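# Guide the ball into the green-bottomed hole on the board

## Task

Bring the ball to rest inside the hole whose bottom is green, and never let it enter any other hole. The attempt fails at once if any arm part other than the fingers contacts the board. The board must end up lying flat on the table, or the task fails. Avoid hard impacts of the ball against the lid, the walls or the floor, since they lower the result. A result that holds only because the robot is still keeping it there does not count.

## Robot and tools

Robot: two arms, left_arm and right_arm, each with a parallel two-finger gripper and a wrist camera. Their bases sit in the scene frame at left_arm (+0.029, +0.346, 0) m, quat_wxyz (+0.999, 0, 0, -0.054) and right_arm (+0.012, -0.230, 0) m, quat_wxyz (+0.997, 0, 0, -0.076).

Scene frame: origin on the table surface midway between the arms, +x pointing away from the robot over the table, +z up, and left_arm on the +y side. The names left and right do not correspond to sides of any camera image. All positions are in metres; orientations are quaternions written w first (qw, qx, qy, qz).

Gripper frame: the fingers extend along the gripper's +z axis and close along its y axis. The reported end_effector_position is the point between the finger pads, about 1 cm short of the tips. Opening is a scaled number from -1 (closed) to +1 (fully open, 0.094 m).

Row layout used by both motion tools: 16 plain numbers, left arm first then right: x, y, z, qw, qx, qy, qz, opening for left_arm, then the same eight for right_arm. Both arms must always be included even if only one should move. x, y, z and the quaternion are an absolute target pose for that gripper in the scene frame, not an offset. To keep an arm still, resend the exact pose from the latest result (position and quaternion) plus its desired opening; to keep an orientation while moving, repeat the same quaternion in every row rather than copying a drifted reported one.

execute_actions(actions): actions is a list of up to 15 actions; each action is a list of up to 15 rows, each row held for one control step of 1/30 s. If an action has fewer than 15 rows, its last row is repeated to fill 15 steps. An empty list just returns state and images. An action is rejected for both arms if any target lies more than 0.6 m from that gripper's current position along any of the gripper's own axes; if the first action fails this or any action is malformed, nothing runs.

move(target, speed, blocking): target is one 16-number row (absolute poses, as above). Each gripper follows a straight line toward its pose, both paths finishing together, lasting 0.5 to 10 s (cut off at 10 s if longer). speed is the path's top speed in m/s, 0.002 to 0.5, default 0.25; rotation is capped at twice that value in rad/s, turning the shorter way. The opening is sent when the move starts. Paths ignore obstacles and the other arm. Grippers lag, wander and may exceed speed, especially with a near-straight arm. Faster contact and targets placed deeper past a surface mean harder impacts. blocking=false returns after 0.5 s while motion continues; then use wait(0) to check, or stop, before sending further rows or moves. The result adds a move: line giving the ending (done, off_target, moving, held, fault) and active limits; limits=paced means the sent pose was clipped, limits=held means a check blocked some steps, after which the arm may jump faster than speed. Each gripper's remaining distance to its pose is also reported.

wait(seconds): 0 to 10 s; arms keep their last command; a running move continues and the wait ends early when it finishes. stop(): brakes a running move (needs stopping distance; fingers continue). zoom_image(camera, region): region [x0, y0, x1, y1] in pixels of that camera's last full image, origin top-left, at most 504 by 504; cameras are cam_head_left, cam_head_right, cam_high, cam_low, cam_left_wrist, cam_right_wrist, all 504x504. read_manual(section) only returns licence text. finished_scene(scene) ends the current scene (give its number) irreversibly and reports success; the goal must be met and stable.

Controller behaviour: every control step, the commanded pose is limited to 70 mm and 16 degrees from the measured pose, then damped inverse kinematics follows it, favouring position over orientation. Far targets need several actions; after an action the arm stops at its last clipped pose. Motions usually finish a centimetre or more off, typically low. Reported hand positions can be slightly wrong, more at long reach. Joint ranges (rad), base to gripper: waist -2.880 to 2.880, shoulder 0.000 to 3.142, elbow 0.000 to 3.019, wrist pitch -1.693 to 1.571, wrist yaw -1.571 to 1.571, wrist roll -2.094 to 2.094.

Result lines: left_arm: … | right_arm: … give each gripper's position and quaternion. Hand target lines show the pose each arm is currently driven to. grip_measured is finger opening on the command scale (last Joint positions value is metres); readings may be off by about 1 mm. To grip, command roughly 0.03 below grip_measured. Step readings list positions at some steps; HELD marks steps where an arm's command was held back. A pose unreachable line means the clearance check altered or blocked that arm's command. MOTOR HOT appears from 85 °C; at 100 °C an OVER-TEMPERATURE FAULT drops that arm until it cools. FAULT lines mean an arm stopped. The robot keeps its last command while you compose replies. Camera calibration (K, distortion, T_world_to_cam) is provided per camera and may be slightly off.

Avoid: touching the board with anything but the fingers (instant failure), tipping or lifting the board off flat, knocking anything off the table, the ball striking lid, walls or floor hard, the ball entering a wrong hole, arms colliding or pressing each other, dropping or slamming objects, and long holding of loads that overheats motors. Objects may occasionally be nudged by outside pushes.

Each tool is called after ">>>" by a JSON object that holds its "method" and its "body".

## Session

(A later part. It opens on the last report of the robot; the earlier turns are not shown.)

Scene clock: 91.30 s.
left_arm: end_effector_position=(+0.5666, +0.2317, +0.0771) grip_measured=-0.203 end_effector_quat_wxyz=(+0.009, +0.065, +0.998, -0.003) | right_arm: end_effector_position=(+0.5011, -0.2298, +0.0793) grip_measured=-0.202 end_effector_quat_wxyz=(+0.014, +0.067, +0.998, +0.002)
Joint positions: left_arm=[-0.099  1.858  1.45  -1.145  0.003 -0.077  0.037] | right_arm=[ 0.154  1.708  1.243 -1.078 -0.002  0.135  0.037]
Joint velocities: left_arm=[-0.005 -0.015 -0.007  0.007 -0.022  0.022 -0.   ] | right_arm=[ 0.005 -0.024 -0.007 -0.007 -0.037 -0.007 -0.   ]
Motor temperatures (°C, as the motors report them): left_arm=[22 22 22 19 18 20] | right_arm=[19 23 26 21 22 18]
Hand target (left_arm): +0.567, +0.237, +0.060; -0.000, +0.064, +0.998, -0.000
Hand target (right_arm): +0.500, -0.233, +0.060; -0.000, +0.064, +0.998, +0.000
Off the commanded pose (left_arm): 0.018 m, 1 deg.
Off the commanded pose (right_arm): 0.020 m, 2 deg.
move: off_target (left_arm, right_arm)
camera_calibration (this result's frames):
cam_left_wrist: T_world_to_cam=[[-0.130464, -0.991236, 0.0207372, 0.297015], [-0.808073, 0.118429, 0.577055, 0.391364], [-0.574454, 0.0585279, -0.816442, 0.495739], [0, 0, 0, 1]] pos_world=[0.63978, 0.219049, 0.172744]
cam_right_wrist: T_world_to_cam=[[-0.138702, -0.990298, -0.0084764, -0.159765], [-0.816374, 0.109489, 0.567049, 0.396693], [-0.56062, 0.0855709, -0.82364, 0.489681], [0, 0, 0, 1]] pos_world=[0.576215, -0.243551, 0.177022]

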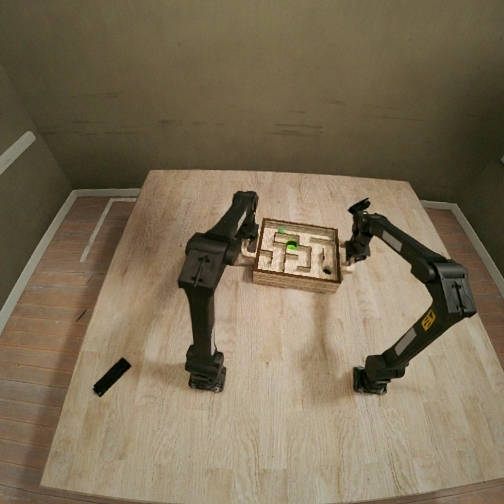

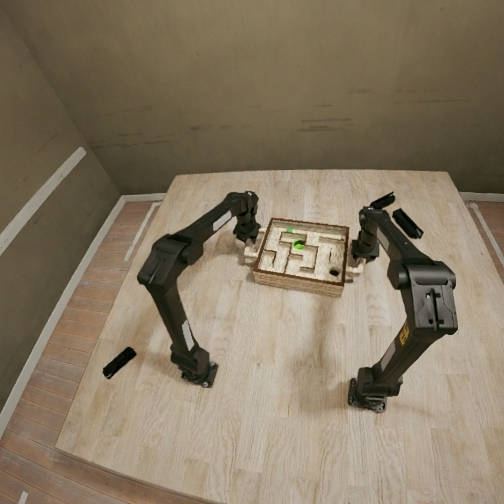

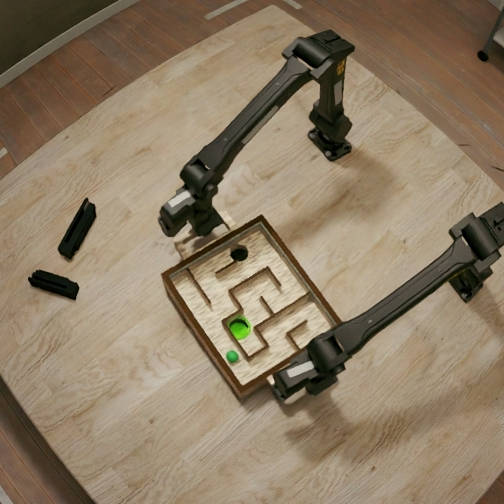

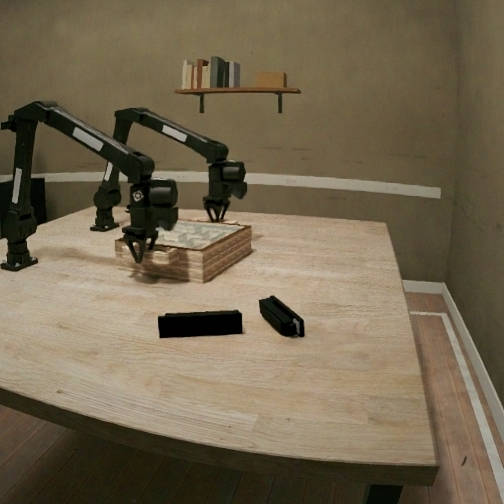

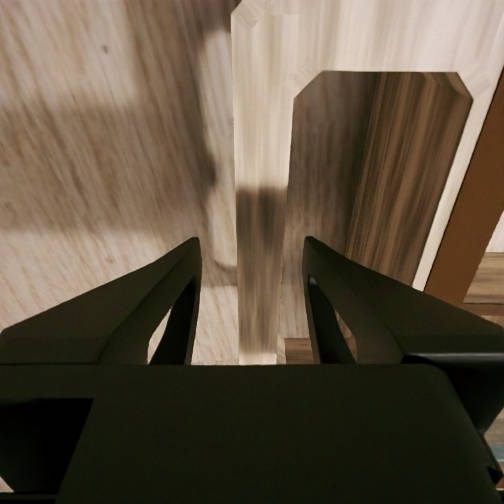

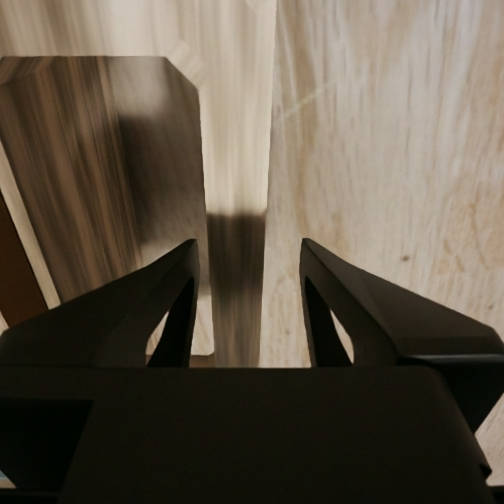

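>>> {"method": "move", "body": {"target": [0.568,0.234,0.045,0,0.064,0.998,0,-0.2, 0.5,-0.222,0.045,0,0.064,0.998,0,-0.2], "speed": 0.05}}

>>> {"method": "zoom_image", "body": {"camera": "cam_low", "region": [90, 170, 270, 300]}}

Scene clock: 95.93 s.
left_arm: end_effector_position=(+0.5668, +0.2316, +0.0600) grip_measured=-0.203 end_effector_quat_wxyz=(+0.006, +0.065, +0.998, -0.002) | right_arm: end_effector_position=(+0.5013, -0.2255, +0.0619) grip_measured=-0.202 end_effector_quat_wxyz=(+0.012, +0.062, +0.998, +0.002)
Joint positions: left_arm=[-0.099  1.879  1.433 -1.111  0.003 -0.077  0.037] | right_arm=[ 0.162  1.733  1.225 -1.04  -0.002  0.135  0.037]
Joint velocities: left_arm=[-0.015 -0.015 -0.002 -0.012  0.037 -0.007 -0.002] | right_arm=[-0.015 -0.005  0.017  0.002 -0.11   0.022 -0.001]
Motor temperatures (°C, as the motors report them): left_arm=[22 22 22 19 18 20] | right_arm=[19 23 26 21 22 18]
Hand target (left_arm): +0.567, +0.234, +0.045; -0.000, +0.064, +0.998, -0.000
Hand target (right_arm): +0.500, -0.222, +0.045; +0.000, +0.064, +0.998, -0.000
Off the commanded pose (left_arm): 0.015 m, 1 deg.
Off the commanded pose (right_arm): 0.017 m, 1 deg.
move: off_target (left_arm, right_arm)
camera_calibration (this result's frames):
cam_left_wrist: T_world_to_cam=[[-0.13038, -0.991254, 0.020417, 0.297326], [-0.805696, 0.117929, 0.580471, 0.399958], [-0.577802, 0.0592318, -0.814025, 0.483554], [0, 0, 0, 1]] pos_world=[0.640408, 0.218917, 0.155391]
cam_right_wrist: T_world_to_cam=[[-0.130045, -0.991477, -0.00783409, -0.160278], [-0.814699, 0.102349, 0.57078, 0.403532], [-0.565113, 0.0806097, -0.821066, 0.476105], [0, 0, 0, 1]] pos_world=[0.576968, -0.238592, 0.15933]

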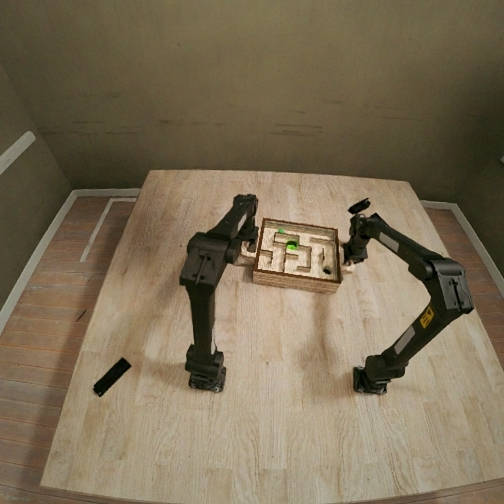

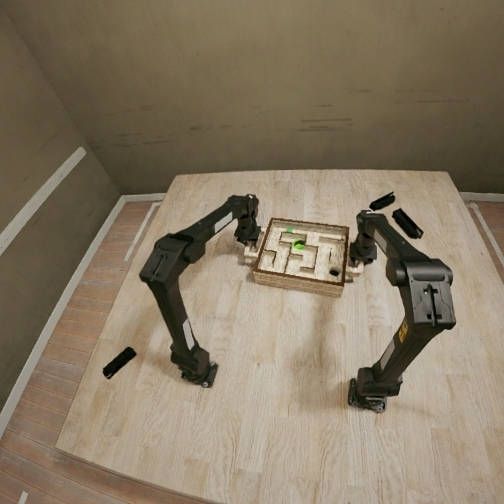

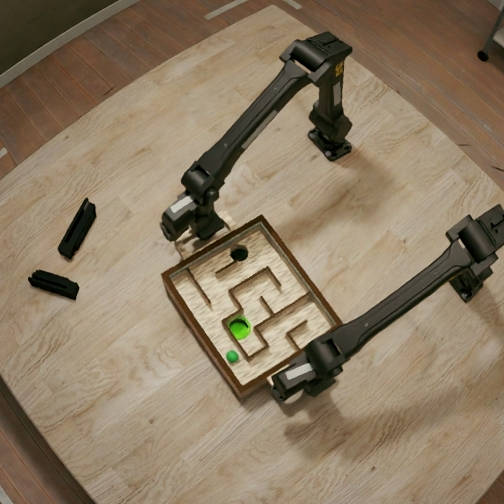

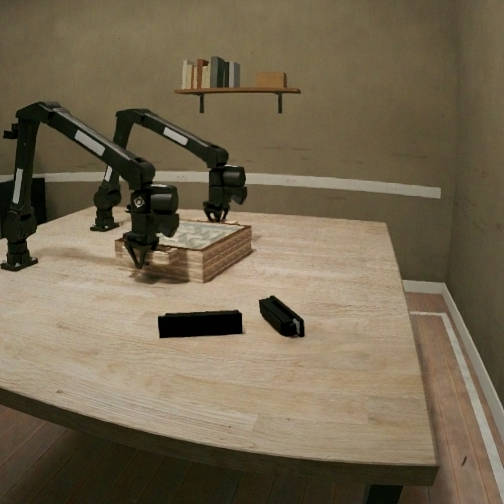

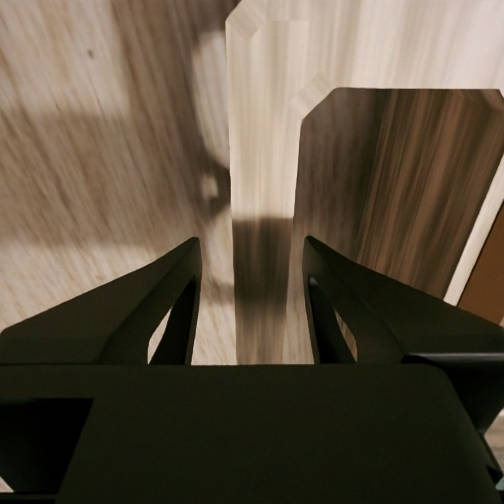

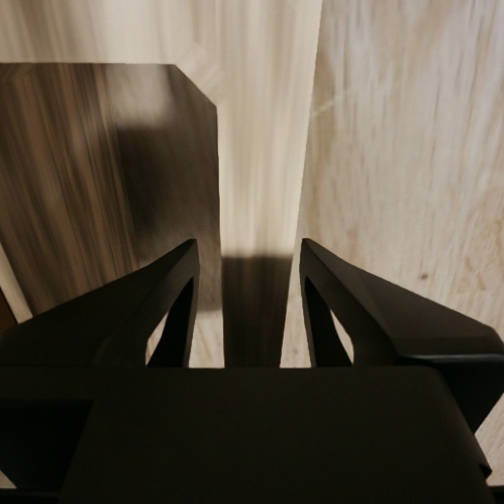

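Region (90, 170, 270, 300) of cam_low's 504x504 image, scaled by 2.800, with more detail than that image has.

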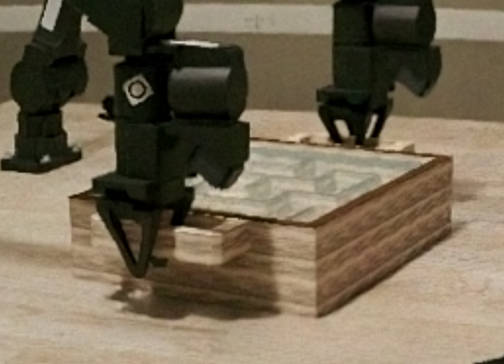

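>>> {"method": "move", "body": {"target": [0.567,0.232,0.06,0,0.064,0.998,0,-0.8, 0.501,-0.225,0.062,0,0.064,0.998,0,-0.8], "speed": 0.05}}

Scene clock: 99.60 s.
left_arm: end_effector_position=(+0.5664, +0.2300, +0.0600) grip_measured=-0.711 end_effector_quat_wxyz=(+0.006, +0.067, +0.998, -0.005) | right_arm: end_effector_position=(+0.5011, -0.2253, +0.0619) grip_measured=-0.713 end_effector_quat_wxyz=(+0.011, +0.072, +0.997, +0.002)
Joint positions: left_arm=[-0.1    1.879  1.433 -1.112  0.008 -0.075  0.014] | right_arm=[ 0.162  1.733  1.225 -1.041 -0.003  0.154  0.013]
Joint velocities: left_arm=[-0.005 -0.005 -0.012  0.002 -0.066 -0.037  0.   ] | right_arm=[ 0.015 -0.005  0.002 -0.007  0.051 -0.007 -0.   ]
Motor temperatures (°C, as the motors report them): left_arm=[22 22 22 19 18 20] | right_arm=[19 23 26 21 22 18]
Hand target (left_arm): +0.567, +0.232, +0.060; +0.000, +0.064, +0.998, +0.000
Hand target (right_arm): +0.501, -0.225, +0.062; +0.000, +0.064, +0.998, +0.000
Off the commanded pose (left_arm): 0.002 m, 1 deg.
Off the commanded pose (right_arm): 0.000 m, 2 deg.
move: done
camera_calibration (this result's frames):
cam_left_wrist: T_world_to_cam=[[-0.13306, -0.990785, 0.0253165, 0.296764], [-0.804561, 0.122896, 0.581015, 0.397973], [-0.578772, 0.056941, -0.813499, 0.484442], [0, 0, 0, 1]] pos_world=[0.640063, 0.217535, 0.155352]
cam_right_wrist: T_world_to_cam=[[-0.149276, -0.988748, -0.00966877, -0.149679], [-0.812096, 0.117016, 0.57167, 0.405297], [-0.564106, 0.0931885, -0.820427, 0.478264], [0, 0, 0, 1]] pos_world=[0.576589, -0.23999, 0.159237]

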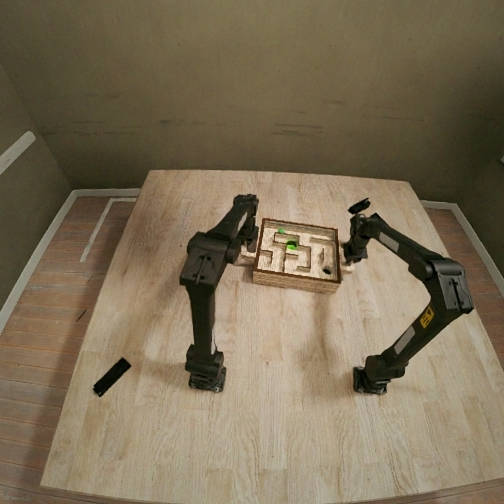

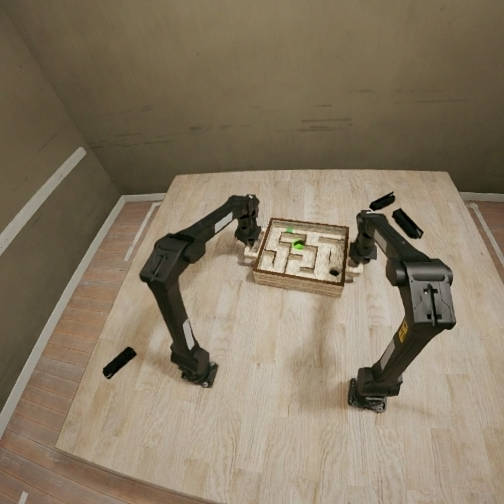

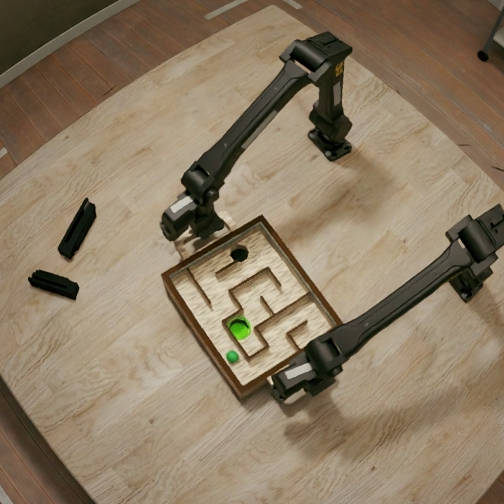

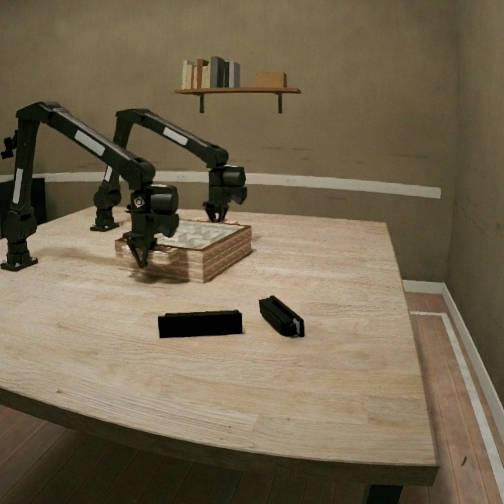

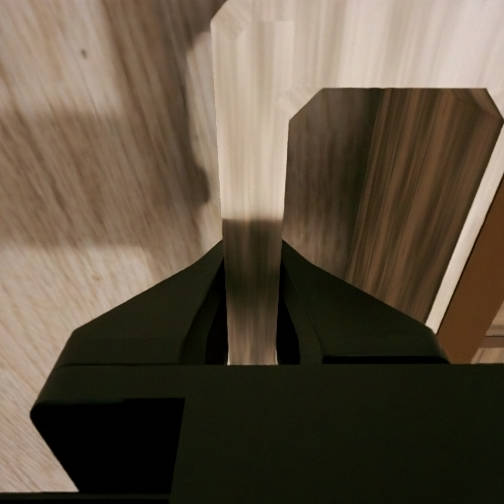

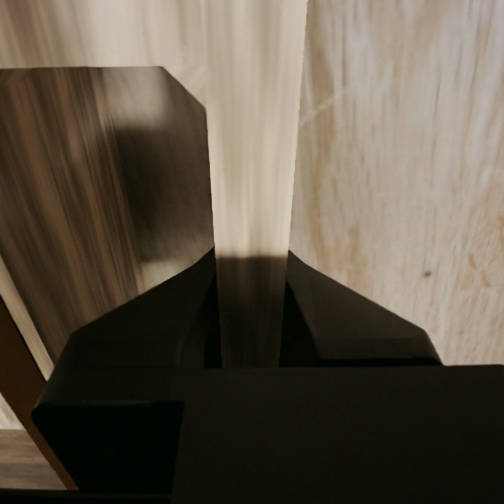

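>>> {"method": "move", "body": {"target": [0.567,0.232,0.11,-0.02,0.07,0.997,0.02,-0.8, 0.501,-0.225,0.092,-0.02,0.07,0.997,0.02,-0.8], "speed": 0.04}}

>>> {"method": "zoom_image", "body": {"camera": "cam_high", "region": [150, 200, 360, 410]}}

Scene clock: 123.60 s.
left_arm: end_effector_position=(+0.5463, +0.2369, +0.0773) grip_measured=-0.711 end_effector_quat_wxyz=(-0.049, +0.064, +0.997, +0.015) | right_arm: end_effector_position=(+0.4841, -0.2187, +0.0716) grip_measured=-0.713 end_effector_quat_wxyz=(-0.035, +0.070, +0.997, +0.018)
Joint positions: left_arm=[-0.103  1.879  1.479 -1.273 -0.016 -0.084  0.014] | right_arm=[ 0.162  1.733  1.252 -1.156 -0.042  0.149  0.013]
Joint velocities: left_arm=[-0.015 -0.005 -0.002  0.002 -0.051 -0.11   0.   ] | right_arm=[ 0.005 -0.005  0.007  0.002  0.037  0.007 -0.   ]
Motor temperatures (°C, as the motors report them): left_arm=[22 22 22 19 18 20] | right_arm=[19 23 27 21 22 18]
Hand target (left_arm): +0.566, +0.232, +0.110; -0.019, +0.069, +0.997, +0.020
Hand target (right_arm): +0.500, -0.225, +0.092; -0.019, +0.071, +0.997, +0.020
Off the commanded pose (left_arm): 0.039 m, 3 deg.
Off the commanded pose (right_arm): 0.027 m, 2 deg.
move: off_target (left_arm, right_arm)
camera_calibration (this result's frames):
cam_left_wrist: T_world_to_cam=[[-0.12782, -0.99177, -0.00737497, 0.300391], [-0.737612, 0.0900877, 0.669188, 0.335323], [-0.663017, 0.0909756, -0.743056, 0.518952], [0, 0, 0, 1]] pos_world=[0.629807, 0.220499, 0.163431]
cam_right_wrist: T_world_to_cam=[[-0.147178, -0.988508, -0.0345133, -0.144817], [-0.758207, 0.0903438, 0.645725, 0.347948], [-0.635186, 0.121205, -0.76279, 0.512328], [0, 0, 0, 1]] pos_world=[0.567926, -0.236685, 0.161122]

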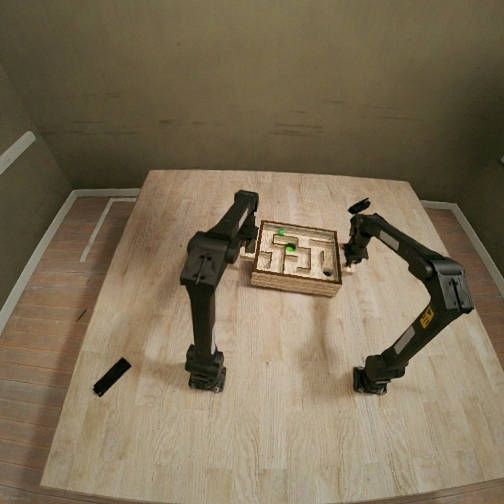

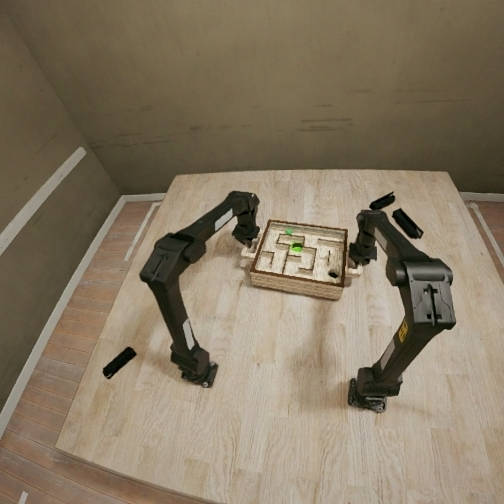

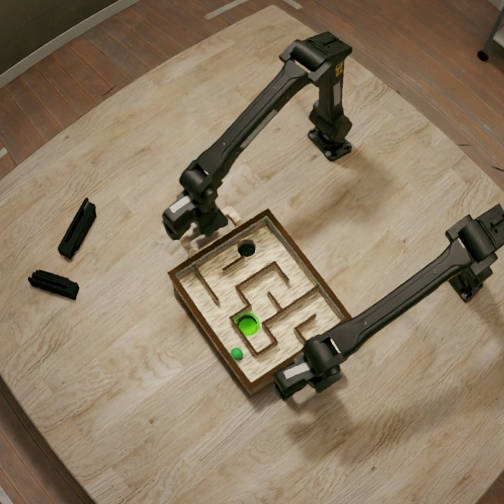

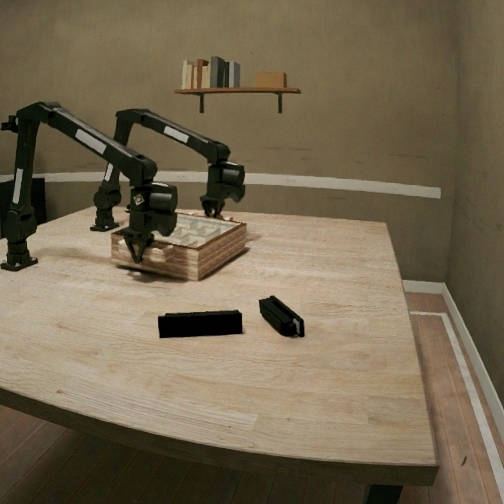

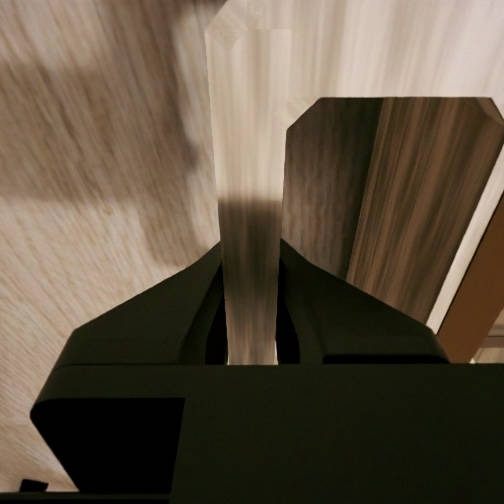

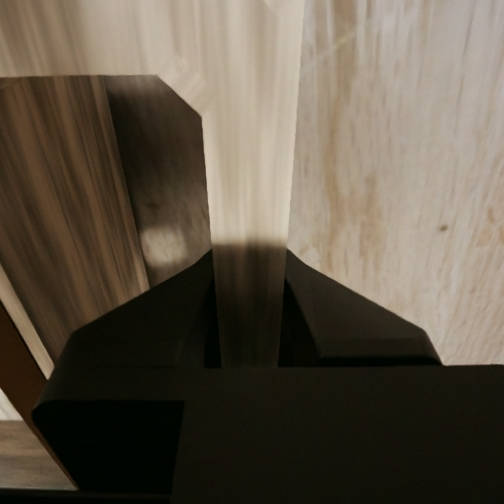

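Region (150, 200, 360, 410) of cam_high's 504x504 image, scaled by 2.400, with more detail than that image has.

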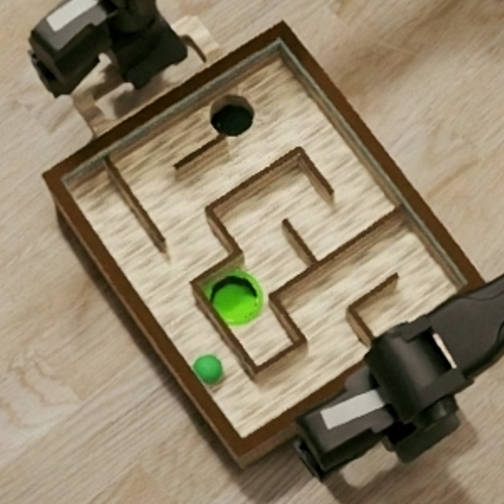

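>>> {"method": "move", "body": {"target": [0.56,0.232,0.14,-0.01,0.07,0.997,0.02,-0.8, 0.495,-0.225,0.12,-0.01,0.07,0.997,0.02,-0.8], "speed": 0.04}}

>>> {"method": "zoom_image", "body": {"camera": "cam_high", "region": [150, 200, 360, 410]}}

Scene clock: 130.97 s.
left_arm: end_effector_position=(+0.5361, +0.2374, +0.0853) grip_measured=-0.711 end_effector_quat_wxyz=(-0.063, +0.064, +0.996, +0.019) | right_arm: end_effector_position=(+0.4742, -0.2182, +0.0764) grip_measured=-0.713 end_effector_quat_wxyz=(-0.051, +0.069, +0.996, +0.019)
Joint positions: left_arm=[-0.107  1.865  1.477 -1.314 -0.019 -0.089  0.014] | right_arm=[ 0.162  1.724  1.252 -1.199 -0.046  0.147  0.013]
Joint velocities: left_arm=[ 0.005 -0.015  0.002 -0.022 -0.037 -0.037 -0.001] | right_arm=[-0.005 -0.005 -0.002 -0.002 -0.037 -0.007 -0.   ]
Motor temperatures (°C, as the motors report them): left_arm=[22 22 23 19 18 20] | right_arm=[19 23 27 21 22 18]
Hand target (left_arm): +0.558, +0.233, +0.139; -0.010, +0.070, +0.997, +0.020
Hand target (right_arm): +0.492, -0.225, +0.120; -0.010, +0.070, +0.997, +0.020
Off the commanded pose (left_arm): 0.060 m, 6 deg.
Off the commanded pose (right_arm): 0.049 m, 5 deg.
move: off_target (left_arm, right_arm)
camera_calibration (this result's frames):
cam_left_wrist: T_world_to_cam=[[-0.126974, -0.991815, -0.0134659, 0.29972], [-0.719564, 0.0827593, 0.689477, 0.312724], [-0.682719, 0.0972356, -0.724182, 0.525586], [0, 0, 0, 1]] pos_world=[0.621909, 0.22028, 0.16904]
cam_right_wrist: T_world_to_cam=[[-0.146334, -0.988691, -0.0328221, -0.146193], [-0.736322, 0.0867042, 0.671053, 0.324209], [-0.660618, 0.122366, -0.740683, 0.520285], [0, 0, 0, 1]] pos_world=[0.561039, -0.236315, 0.163006]

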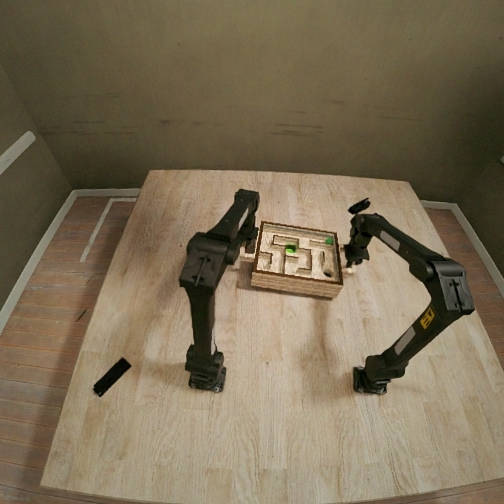

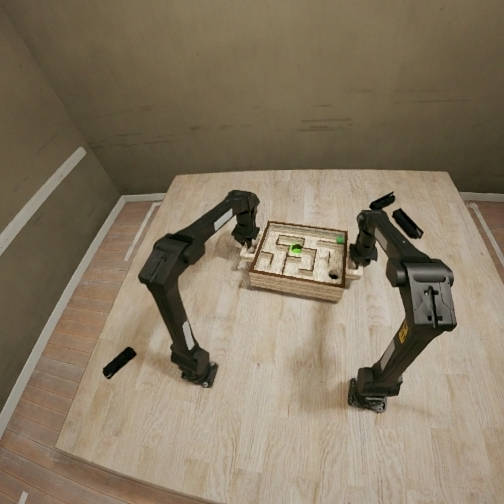

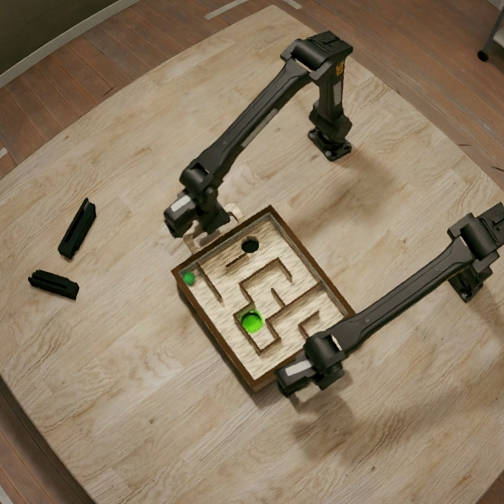

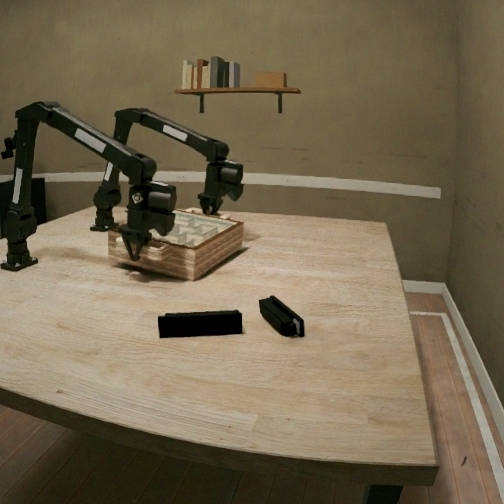

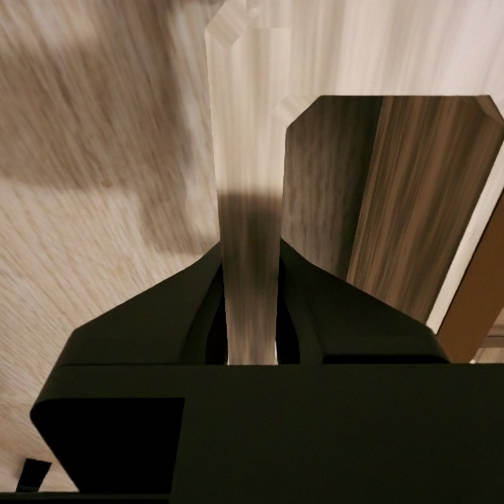

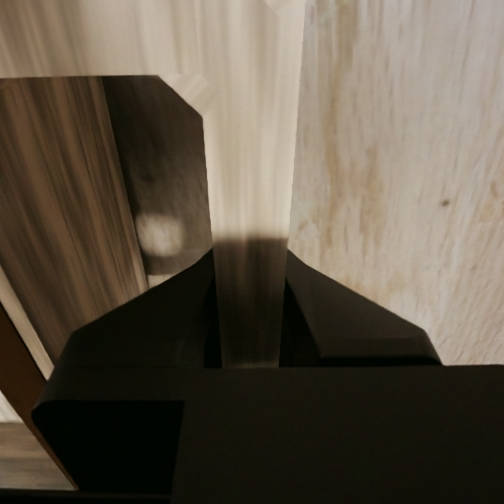

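Region (150, 200, 360, 410) of cam_high's 504x504 image, scaled by 2.400, with more detail than that image has.

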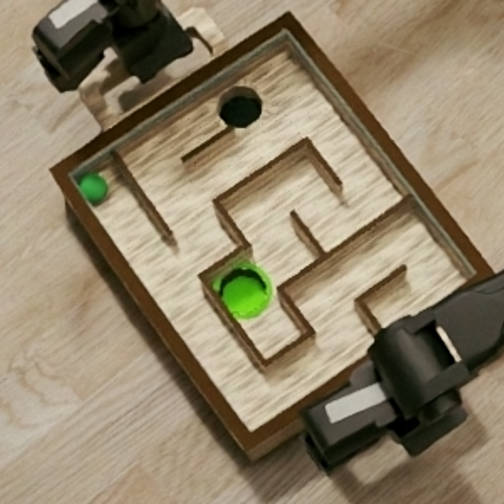

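>>> {"method": "move", "body": {"target": [0.56,0.232,0.17,0.03,0.07,0.997,0.01,-0.85, 0.495,-0.225,0.16,0.03,0.07,0.997,0.01,-0.85], "speed": 0.04}}

>>> {"method": "zoom_image", "body": {"camera": "cam_low", "region": [90, 170, 270, 300]}}

Scene clock: 142.97 s.
left_arm: end_effector_position=(+0.5359, +0.2349, +0.1159) grip_measured=-0.711 end_effector_quat_wxyz=(-0.034, +0.065, +0.997, +0.012) | right_arm: end_effector_position=(+0.4720, -0.2209, +0.1095) grip_measured=-0.713 end_effector_quat_wxyz=(-0.023, +0.070, +0.997, +0.013)
Joint positions: left_arm=[-0.11   1.8    1.473 -1.314 -0.014 -0.09   0.014] | right_arm=[ 0.162  1.648  1.25  -1.217 -0.031  0.15   0.013]
Joint velocities: left_arm=[ 0.005 -0.005  0.017  0.017  0.081 -0.037 -0.002] | right_arm=[-0.015  0.005  0.002 -0.012  0.007  0.022  0.   ]
Motor temperatures (°C, as the motors report them): left_arm=[22 23 24 19 18 20] | right_arm=[19 23 28 21 22 18]
Hand target (left_arm): +0.558, +0.233, +0.169; +0.030, +0.071, +0.997, +0.010
Hand target (right_arm): +0.490, -0.225, +0.160; +0.030, +0.069, +0.997, +0.010
Off the commanded pose (left_arm): 0.059 m, 7 deg.
Off the commanded pose (right_arm): 0.056 m, 6 deg.
move: off_target (left_arm, right_arm)
camera_calibration (this result's frames):
cam_left_wrist: T_world_to_cam=[[-0.12865, -0.991685, -0.00322945, 0.297357], [-0.757958, 0.0962277, 0.645167, 0.31424], [-0.639491, 0.0854483, -0.764035, 0.532087], [0, 0, 0, 1]] pos_world=[0.6167, 0.21918, 0.204756]
cam_right_wrist: T_world_to_cam=[[-0.146604, -0.988844, -0.0263483, -0.148663], [-0.772583, 0.0978257, 0.627332, 0.32494], [-0.617757, 0.112326, -0.778306, 0.525321], [0, 0, 0, 1]] pos_world=[0.553769, -0.237799, 0.201098]

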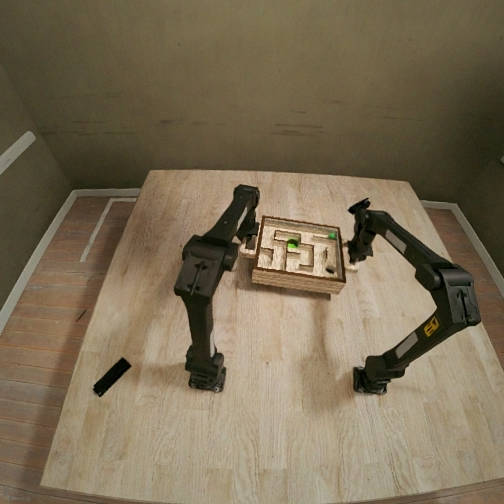

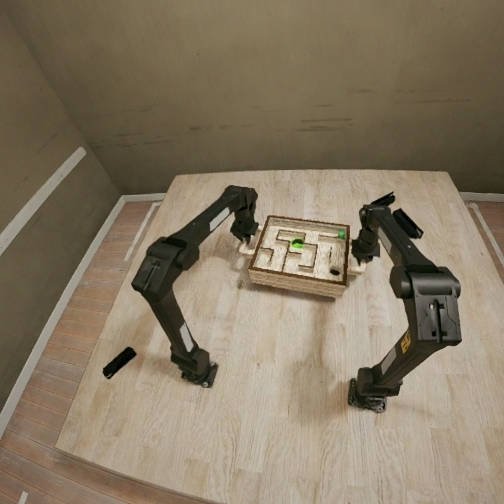

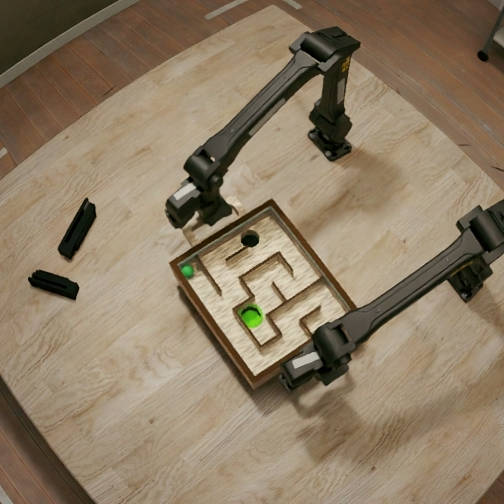

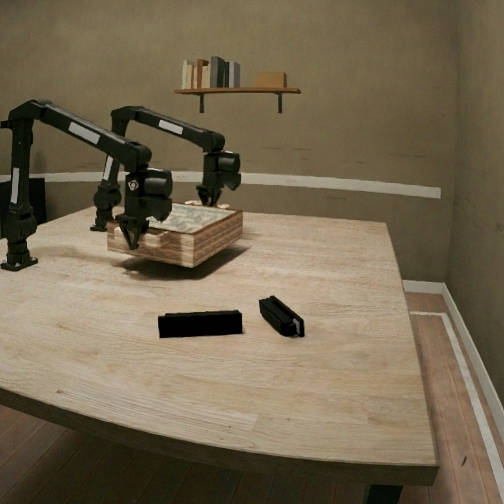

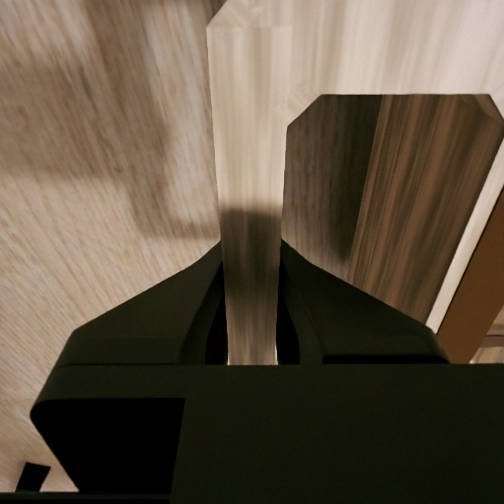

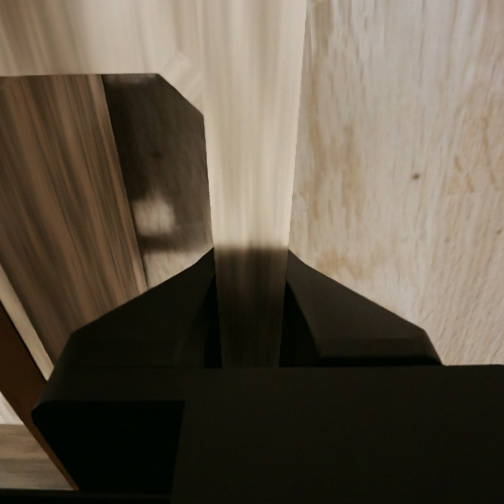

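Region (90, 170, 270, 300) of cam_low's 504x504 image, scaled by 2.800, with more detail than that image has.

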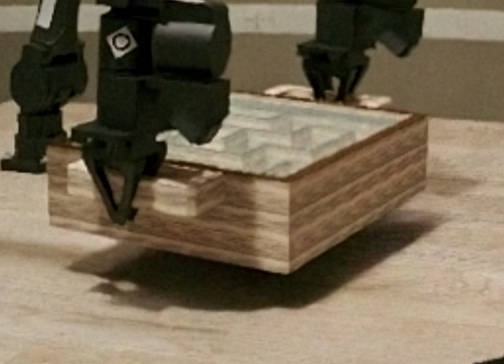

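>>> {"method": "move", "body": {"target": [0.56,0.232,0.17,0.085,0.07,0.994,0.01,-0.85, 0.495,-0.225,0.164,0.085,0.07,0.994,0.01,-0.85], "speed": 0.04}}

>>> {"method": "zoom_image", "body": {"camera": "cam_high", "region": [150, 190, 360, 400]}}

Scene clock: 153.57 s.
left_arm: end_effector_position=(+0.5474, +0.2328, +0.1308) grip_measured=-0.711 end_effector_quat_wxyz=(+0.031, +0.066, +0.997, +0.008) | right_arm: end_effector_position=(+0.4844, -0.2229, +0.1257) grip_measured=-0.713 end_effector_quat_wxyz=(+0.037, +0.071, +0.997, +0.012)
Joint positions: left_arm=[-0.113  1.738  1.429 -1.202 -0.026 -0.089  0.014] | right_arm=[ 0.163  1.591  1.225 -1.128 -0.017  0.153  0.013]
Joint velocities: left_arm=[ 0.005  0.005 -0.002 -0.002  0.007 -0.081  0.   ] | right_arm=[-0.005 -0.015  0.007 -0.012 -0.022 -0.007 -0.   ]
Motor temperatures (°C, as the motors report them): left_arm=[22 23 25 19 18 20] | right_arm=[19 24 29 21 22 18]
Hand target (left_arm): +0.559, +0.232, +0.169; +0.085, +0.071, +0.994, +0.010
Hand target (right_arm): +0.493, -0.225, +0.164; +0.085, +0.069, +0.994, +0.011
Off the commanded pose (left_arm): 0.041 m, 6 deg.
Off the commanded pose (right_arm): 0.040 m, 5 deg.
move: off_target (left_arm, right_arm)
camera_calibration (this result's frames):
cam_left_wrist: T_world_to_cam=[[-0.132067, -0.991235, -0.00349342, 0.298573], [-0.833822, 0.109187, 0.541128, 0.365635], [-0.536003, 0.0743778, -0.840933, 0.507017], [0, 0, 0, 1]] pos_world=[0.616069, 0.218323, 0.229555]
cam_right_wrist: T_world_to_cam=[[-0.145978, -0.988773, -0.0319198, -0.147959], [-0.841472, 0.107136, 0.529572, 0.372286], [-0.520207, 0.104166, -0.847664, 0.505533], [0, 0, 0, 1]] pos_world=[0.554651, -0.238843, 0.226647]

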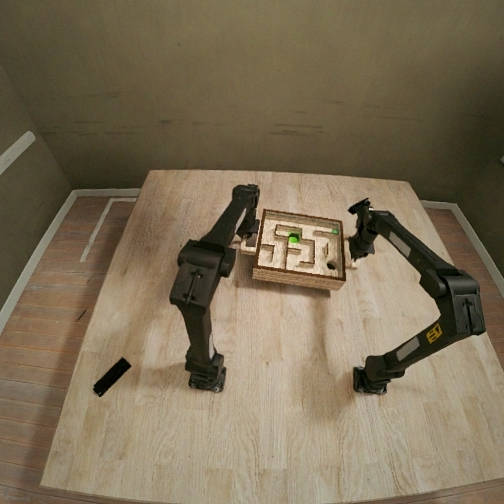

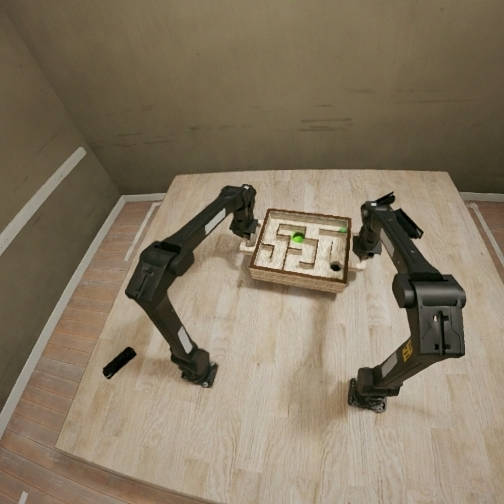

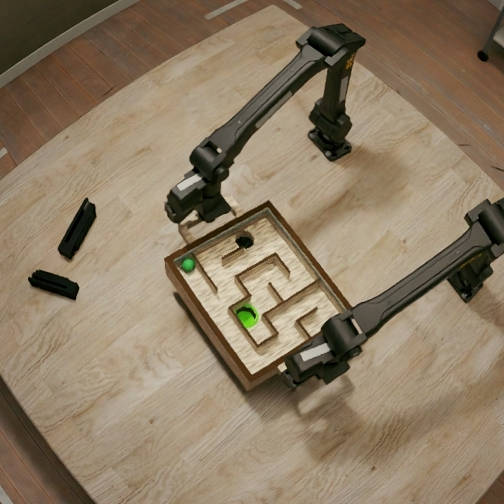

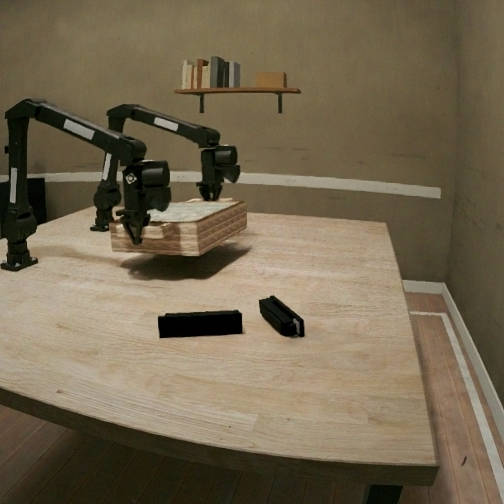

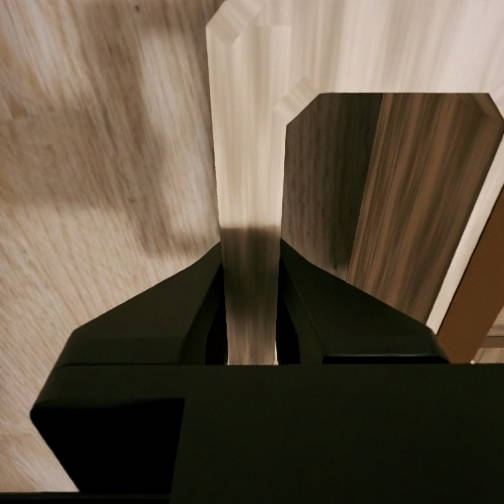

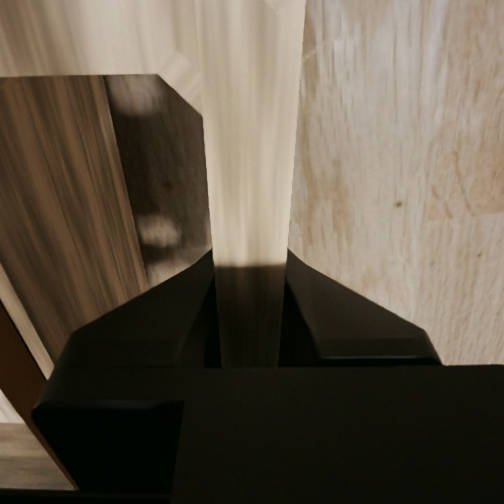

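Region (150, 190, 360, 400) of cam_high's 504x504 image, scaled by 2.400, with more detail than that image has.

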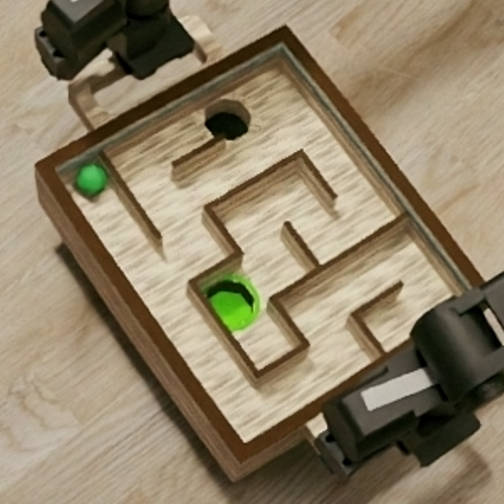

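>>> {"method": "move", "body": {"target": [0.56,0.232,0.157,0.08,0.07,0.994,-0.02,-0.85, 0.495,-0.225,0.18,0.08,0.07,0.994,-0.02,-0.85], "speed": 0.04}}

>>> {"method": "zoom_image", "body": {"camera": "cam_high", "region": [150, 190, 360, 400]}}

Scene clock: 159.50 s.
left_arm: end_effector_position=(+0.5414, +0.2270, +0.1152) grip_measured=-0.711 end_effector_quat_wxyz=(+0.022, +0.073, +0.997, -0.013) | right_arm: end_effector_position=(+0.4704, -0.2278, +0.1266) grip_measured=-0.713 end_effector_quat_wxyz=(+0.025, +0.079, +0.996, -0.018)
Joint positions: left_arm=[-0.112  1.747  1.398 -1.174  0.02  -0.074  0.014] | right_arm=[ 0.174  1.573  1.206 -1.158  0.041  0.18   0.013]
Joint velocities: left_arm=[-0.024 -0.015  0.007 -0.017 -0.007  0.037 -0.   ] | right_arm=[ 0.005 -0.005  0.007  0.002  0.007 -0.051 -0.   ]
Motor temperatures (°C, as the motors report them): left_arm=[22 23 24 19 18 20] | right_arm=[19 24 29 21 22 18]
Hand target (left_arm): +0.559, +0.232, +0.157; +0.080, +0.070, +0.994, -0.019
Hand target (right_arm): +0.491, -0.225, +0.180; +0.080, +0.070, +0.994, -0.020
Off the commanded pose (left_arm): 0.046 m, 7 deg.
Off the commanded pose (right_arm): 0.059 m, 6 deg.
move: off_target (left_arm, right_arm)
camera_calibration (this result's frames):
cam_left_wrist: T_world_to_cam=[[-0.146894, -0.988344, 0.039982, 0.294314], [-0.820397, 0.144315, 0.553283, 0.353136], [-0.552604, 0.0484727, -0.832033, 0.504925], [0, 0, 0, 1]] pos_world=[0.611968, 0.215445, 0.212963]
cam_right_wrist: T_world_to_cam=[[-0.164192, -0.986004, 0.0289266, -0.153362], [-0.823751, 0.153187, 0.545865, 0.360659], [-0.542656, 0.0657983, -0.837374, 0.499979], [0, 0, 0, 1]] pos_world=[0.543229, -0.239362, 0.226234]

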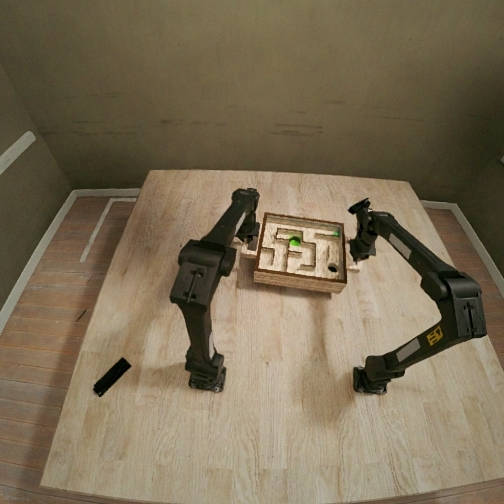

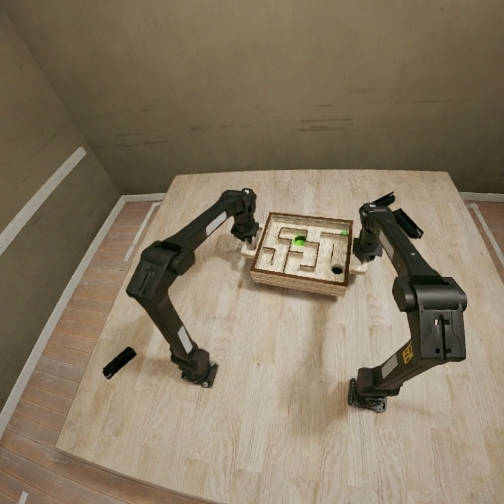

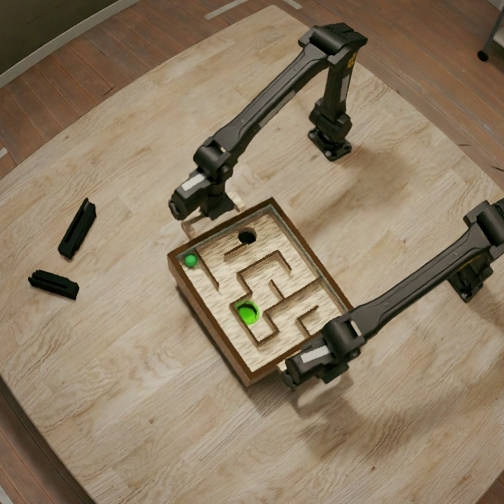

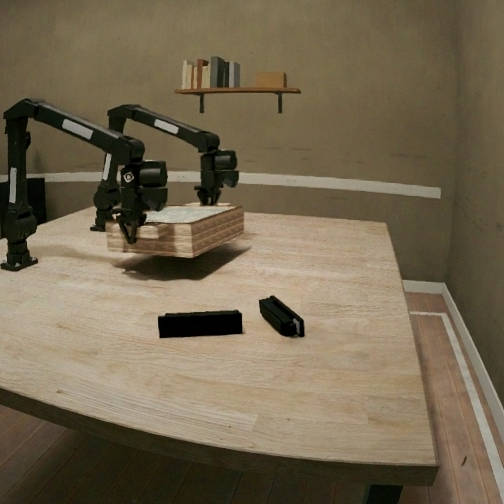

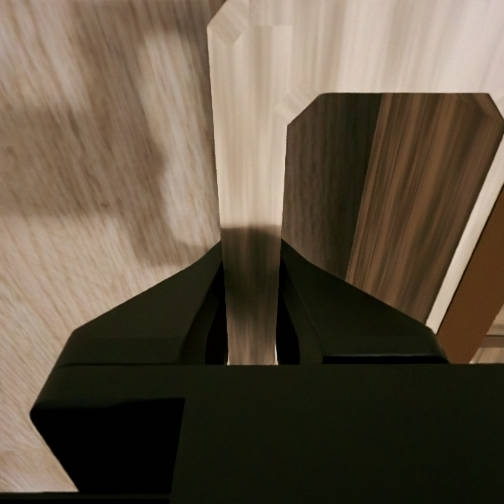

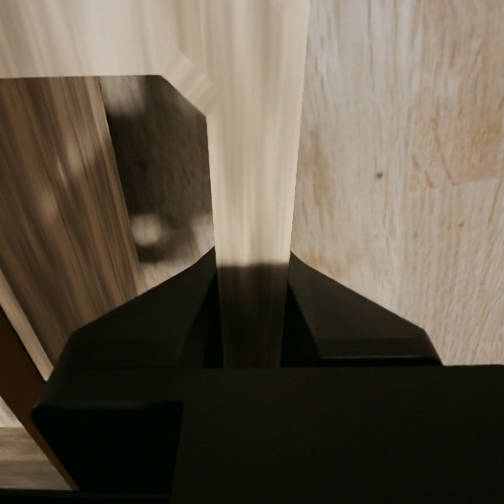

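Region (150, 190, 360, 400) of cam_high's 504x504 image, scaled by 2.400, with more detail than that image has.

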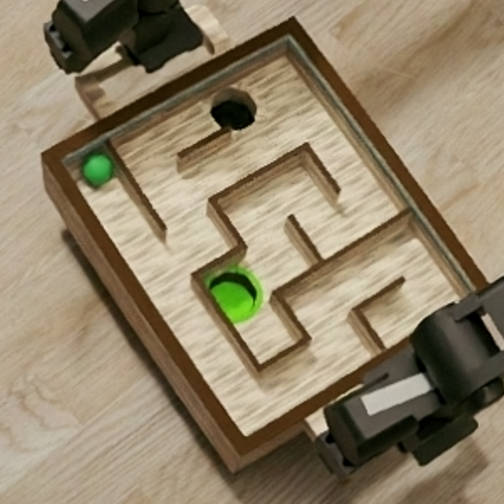

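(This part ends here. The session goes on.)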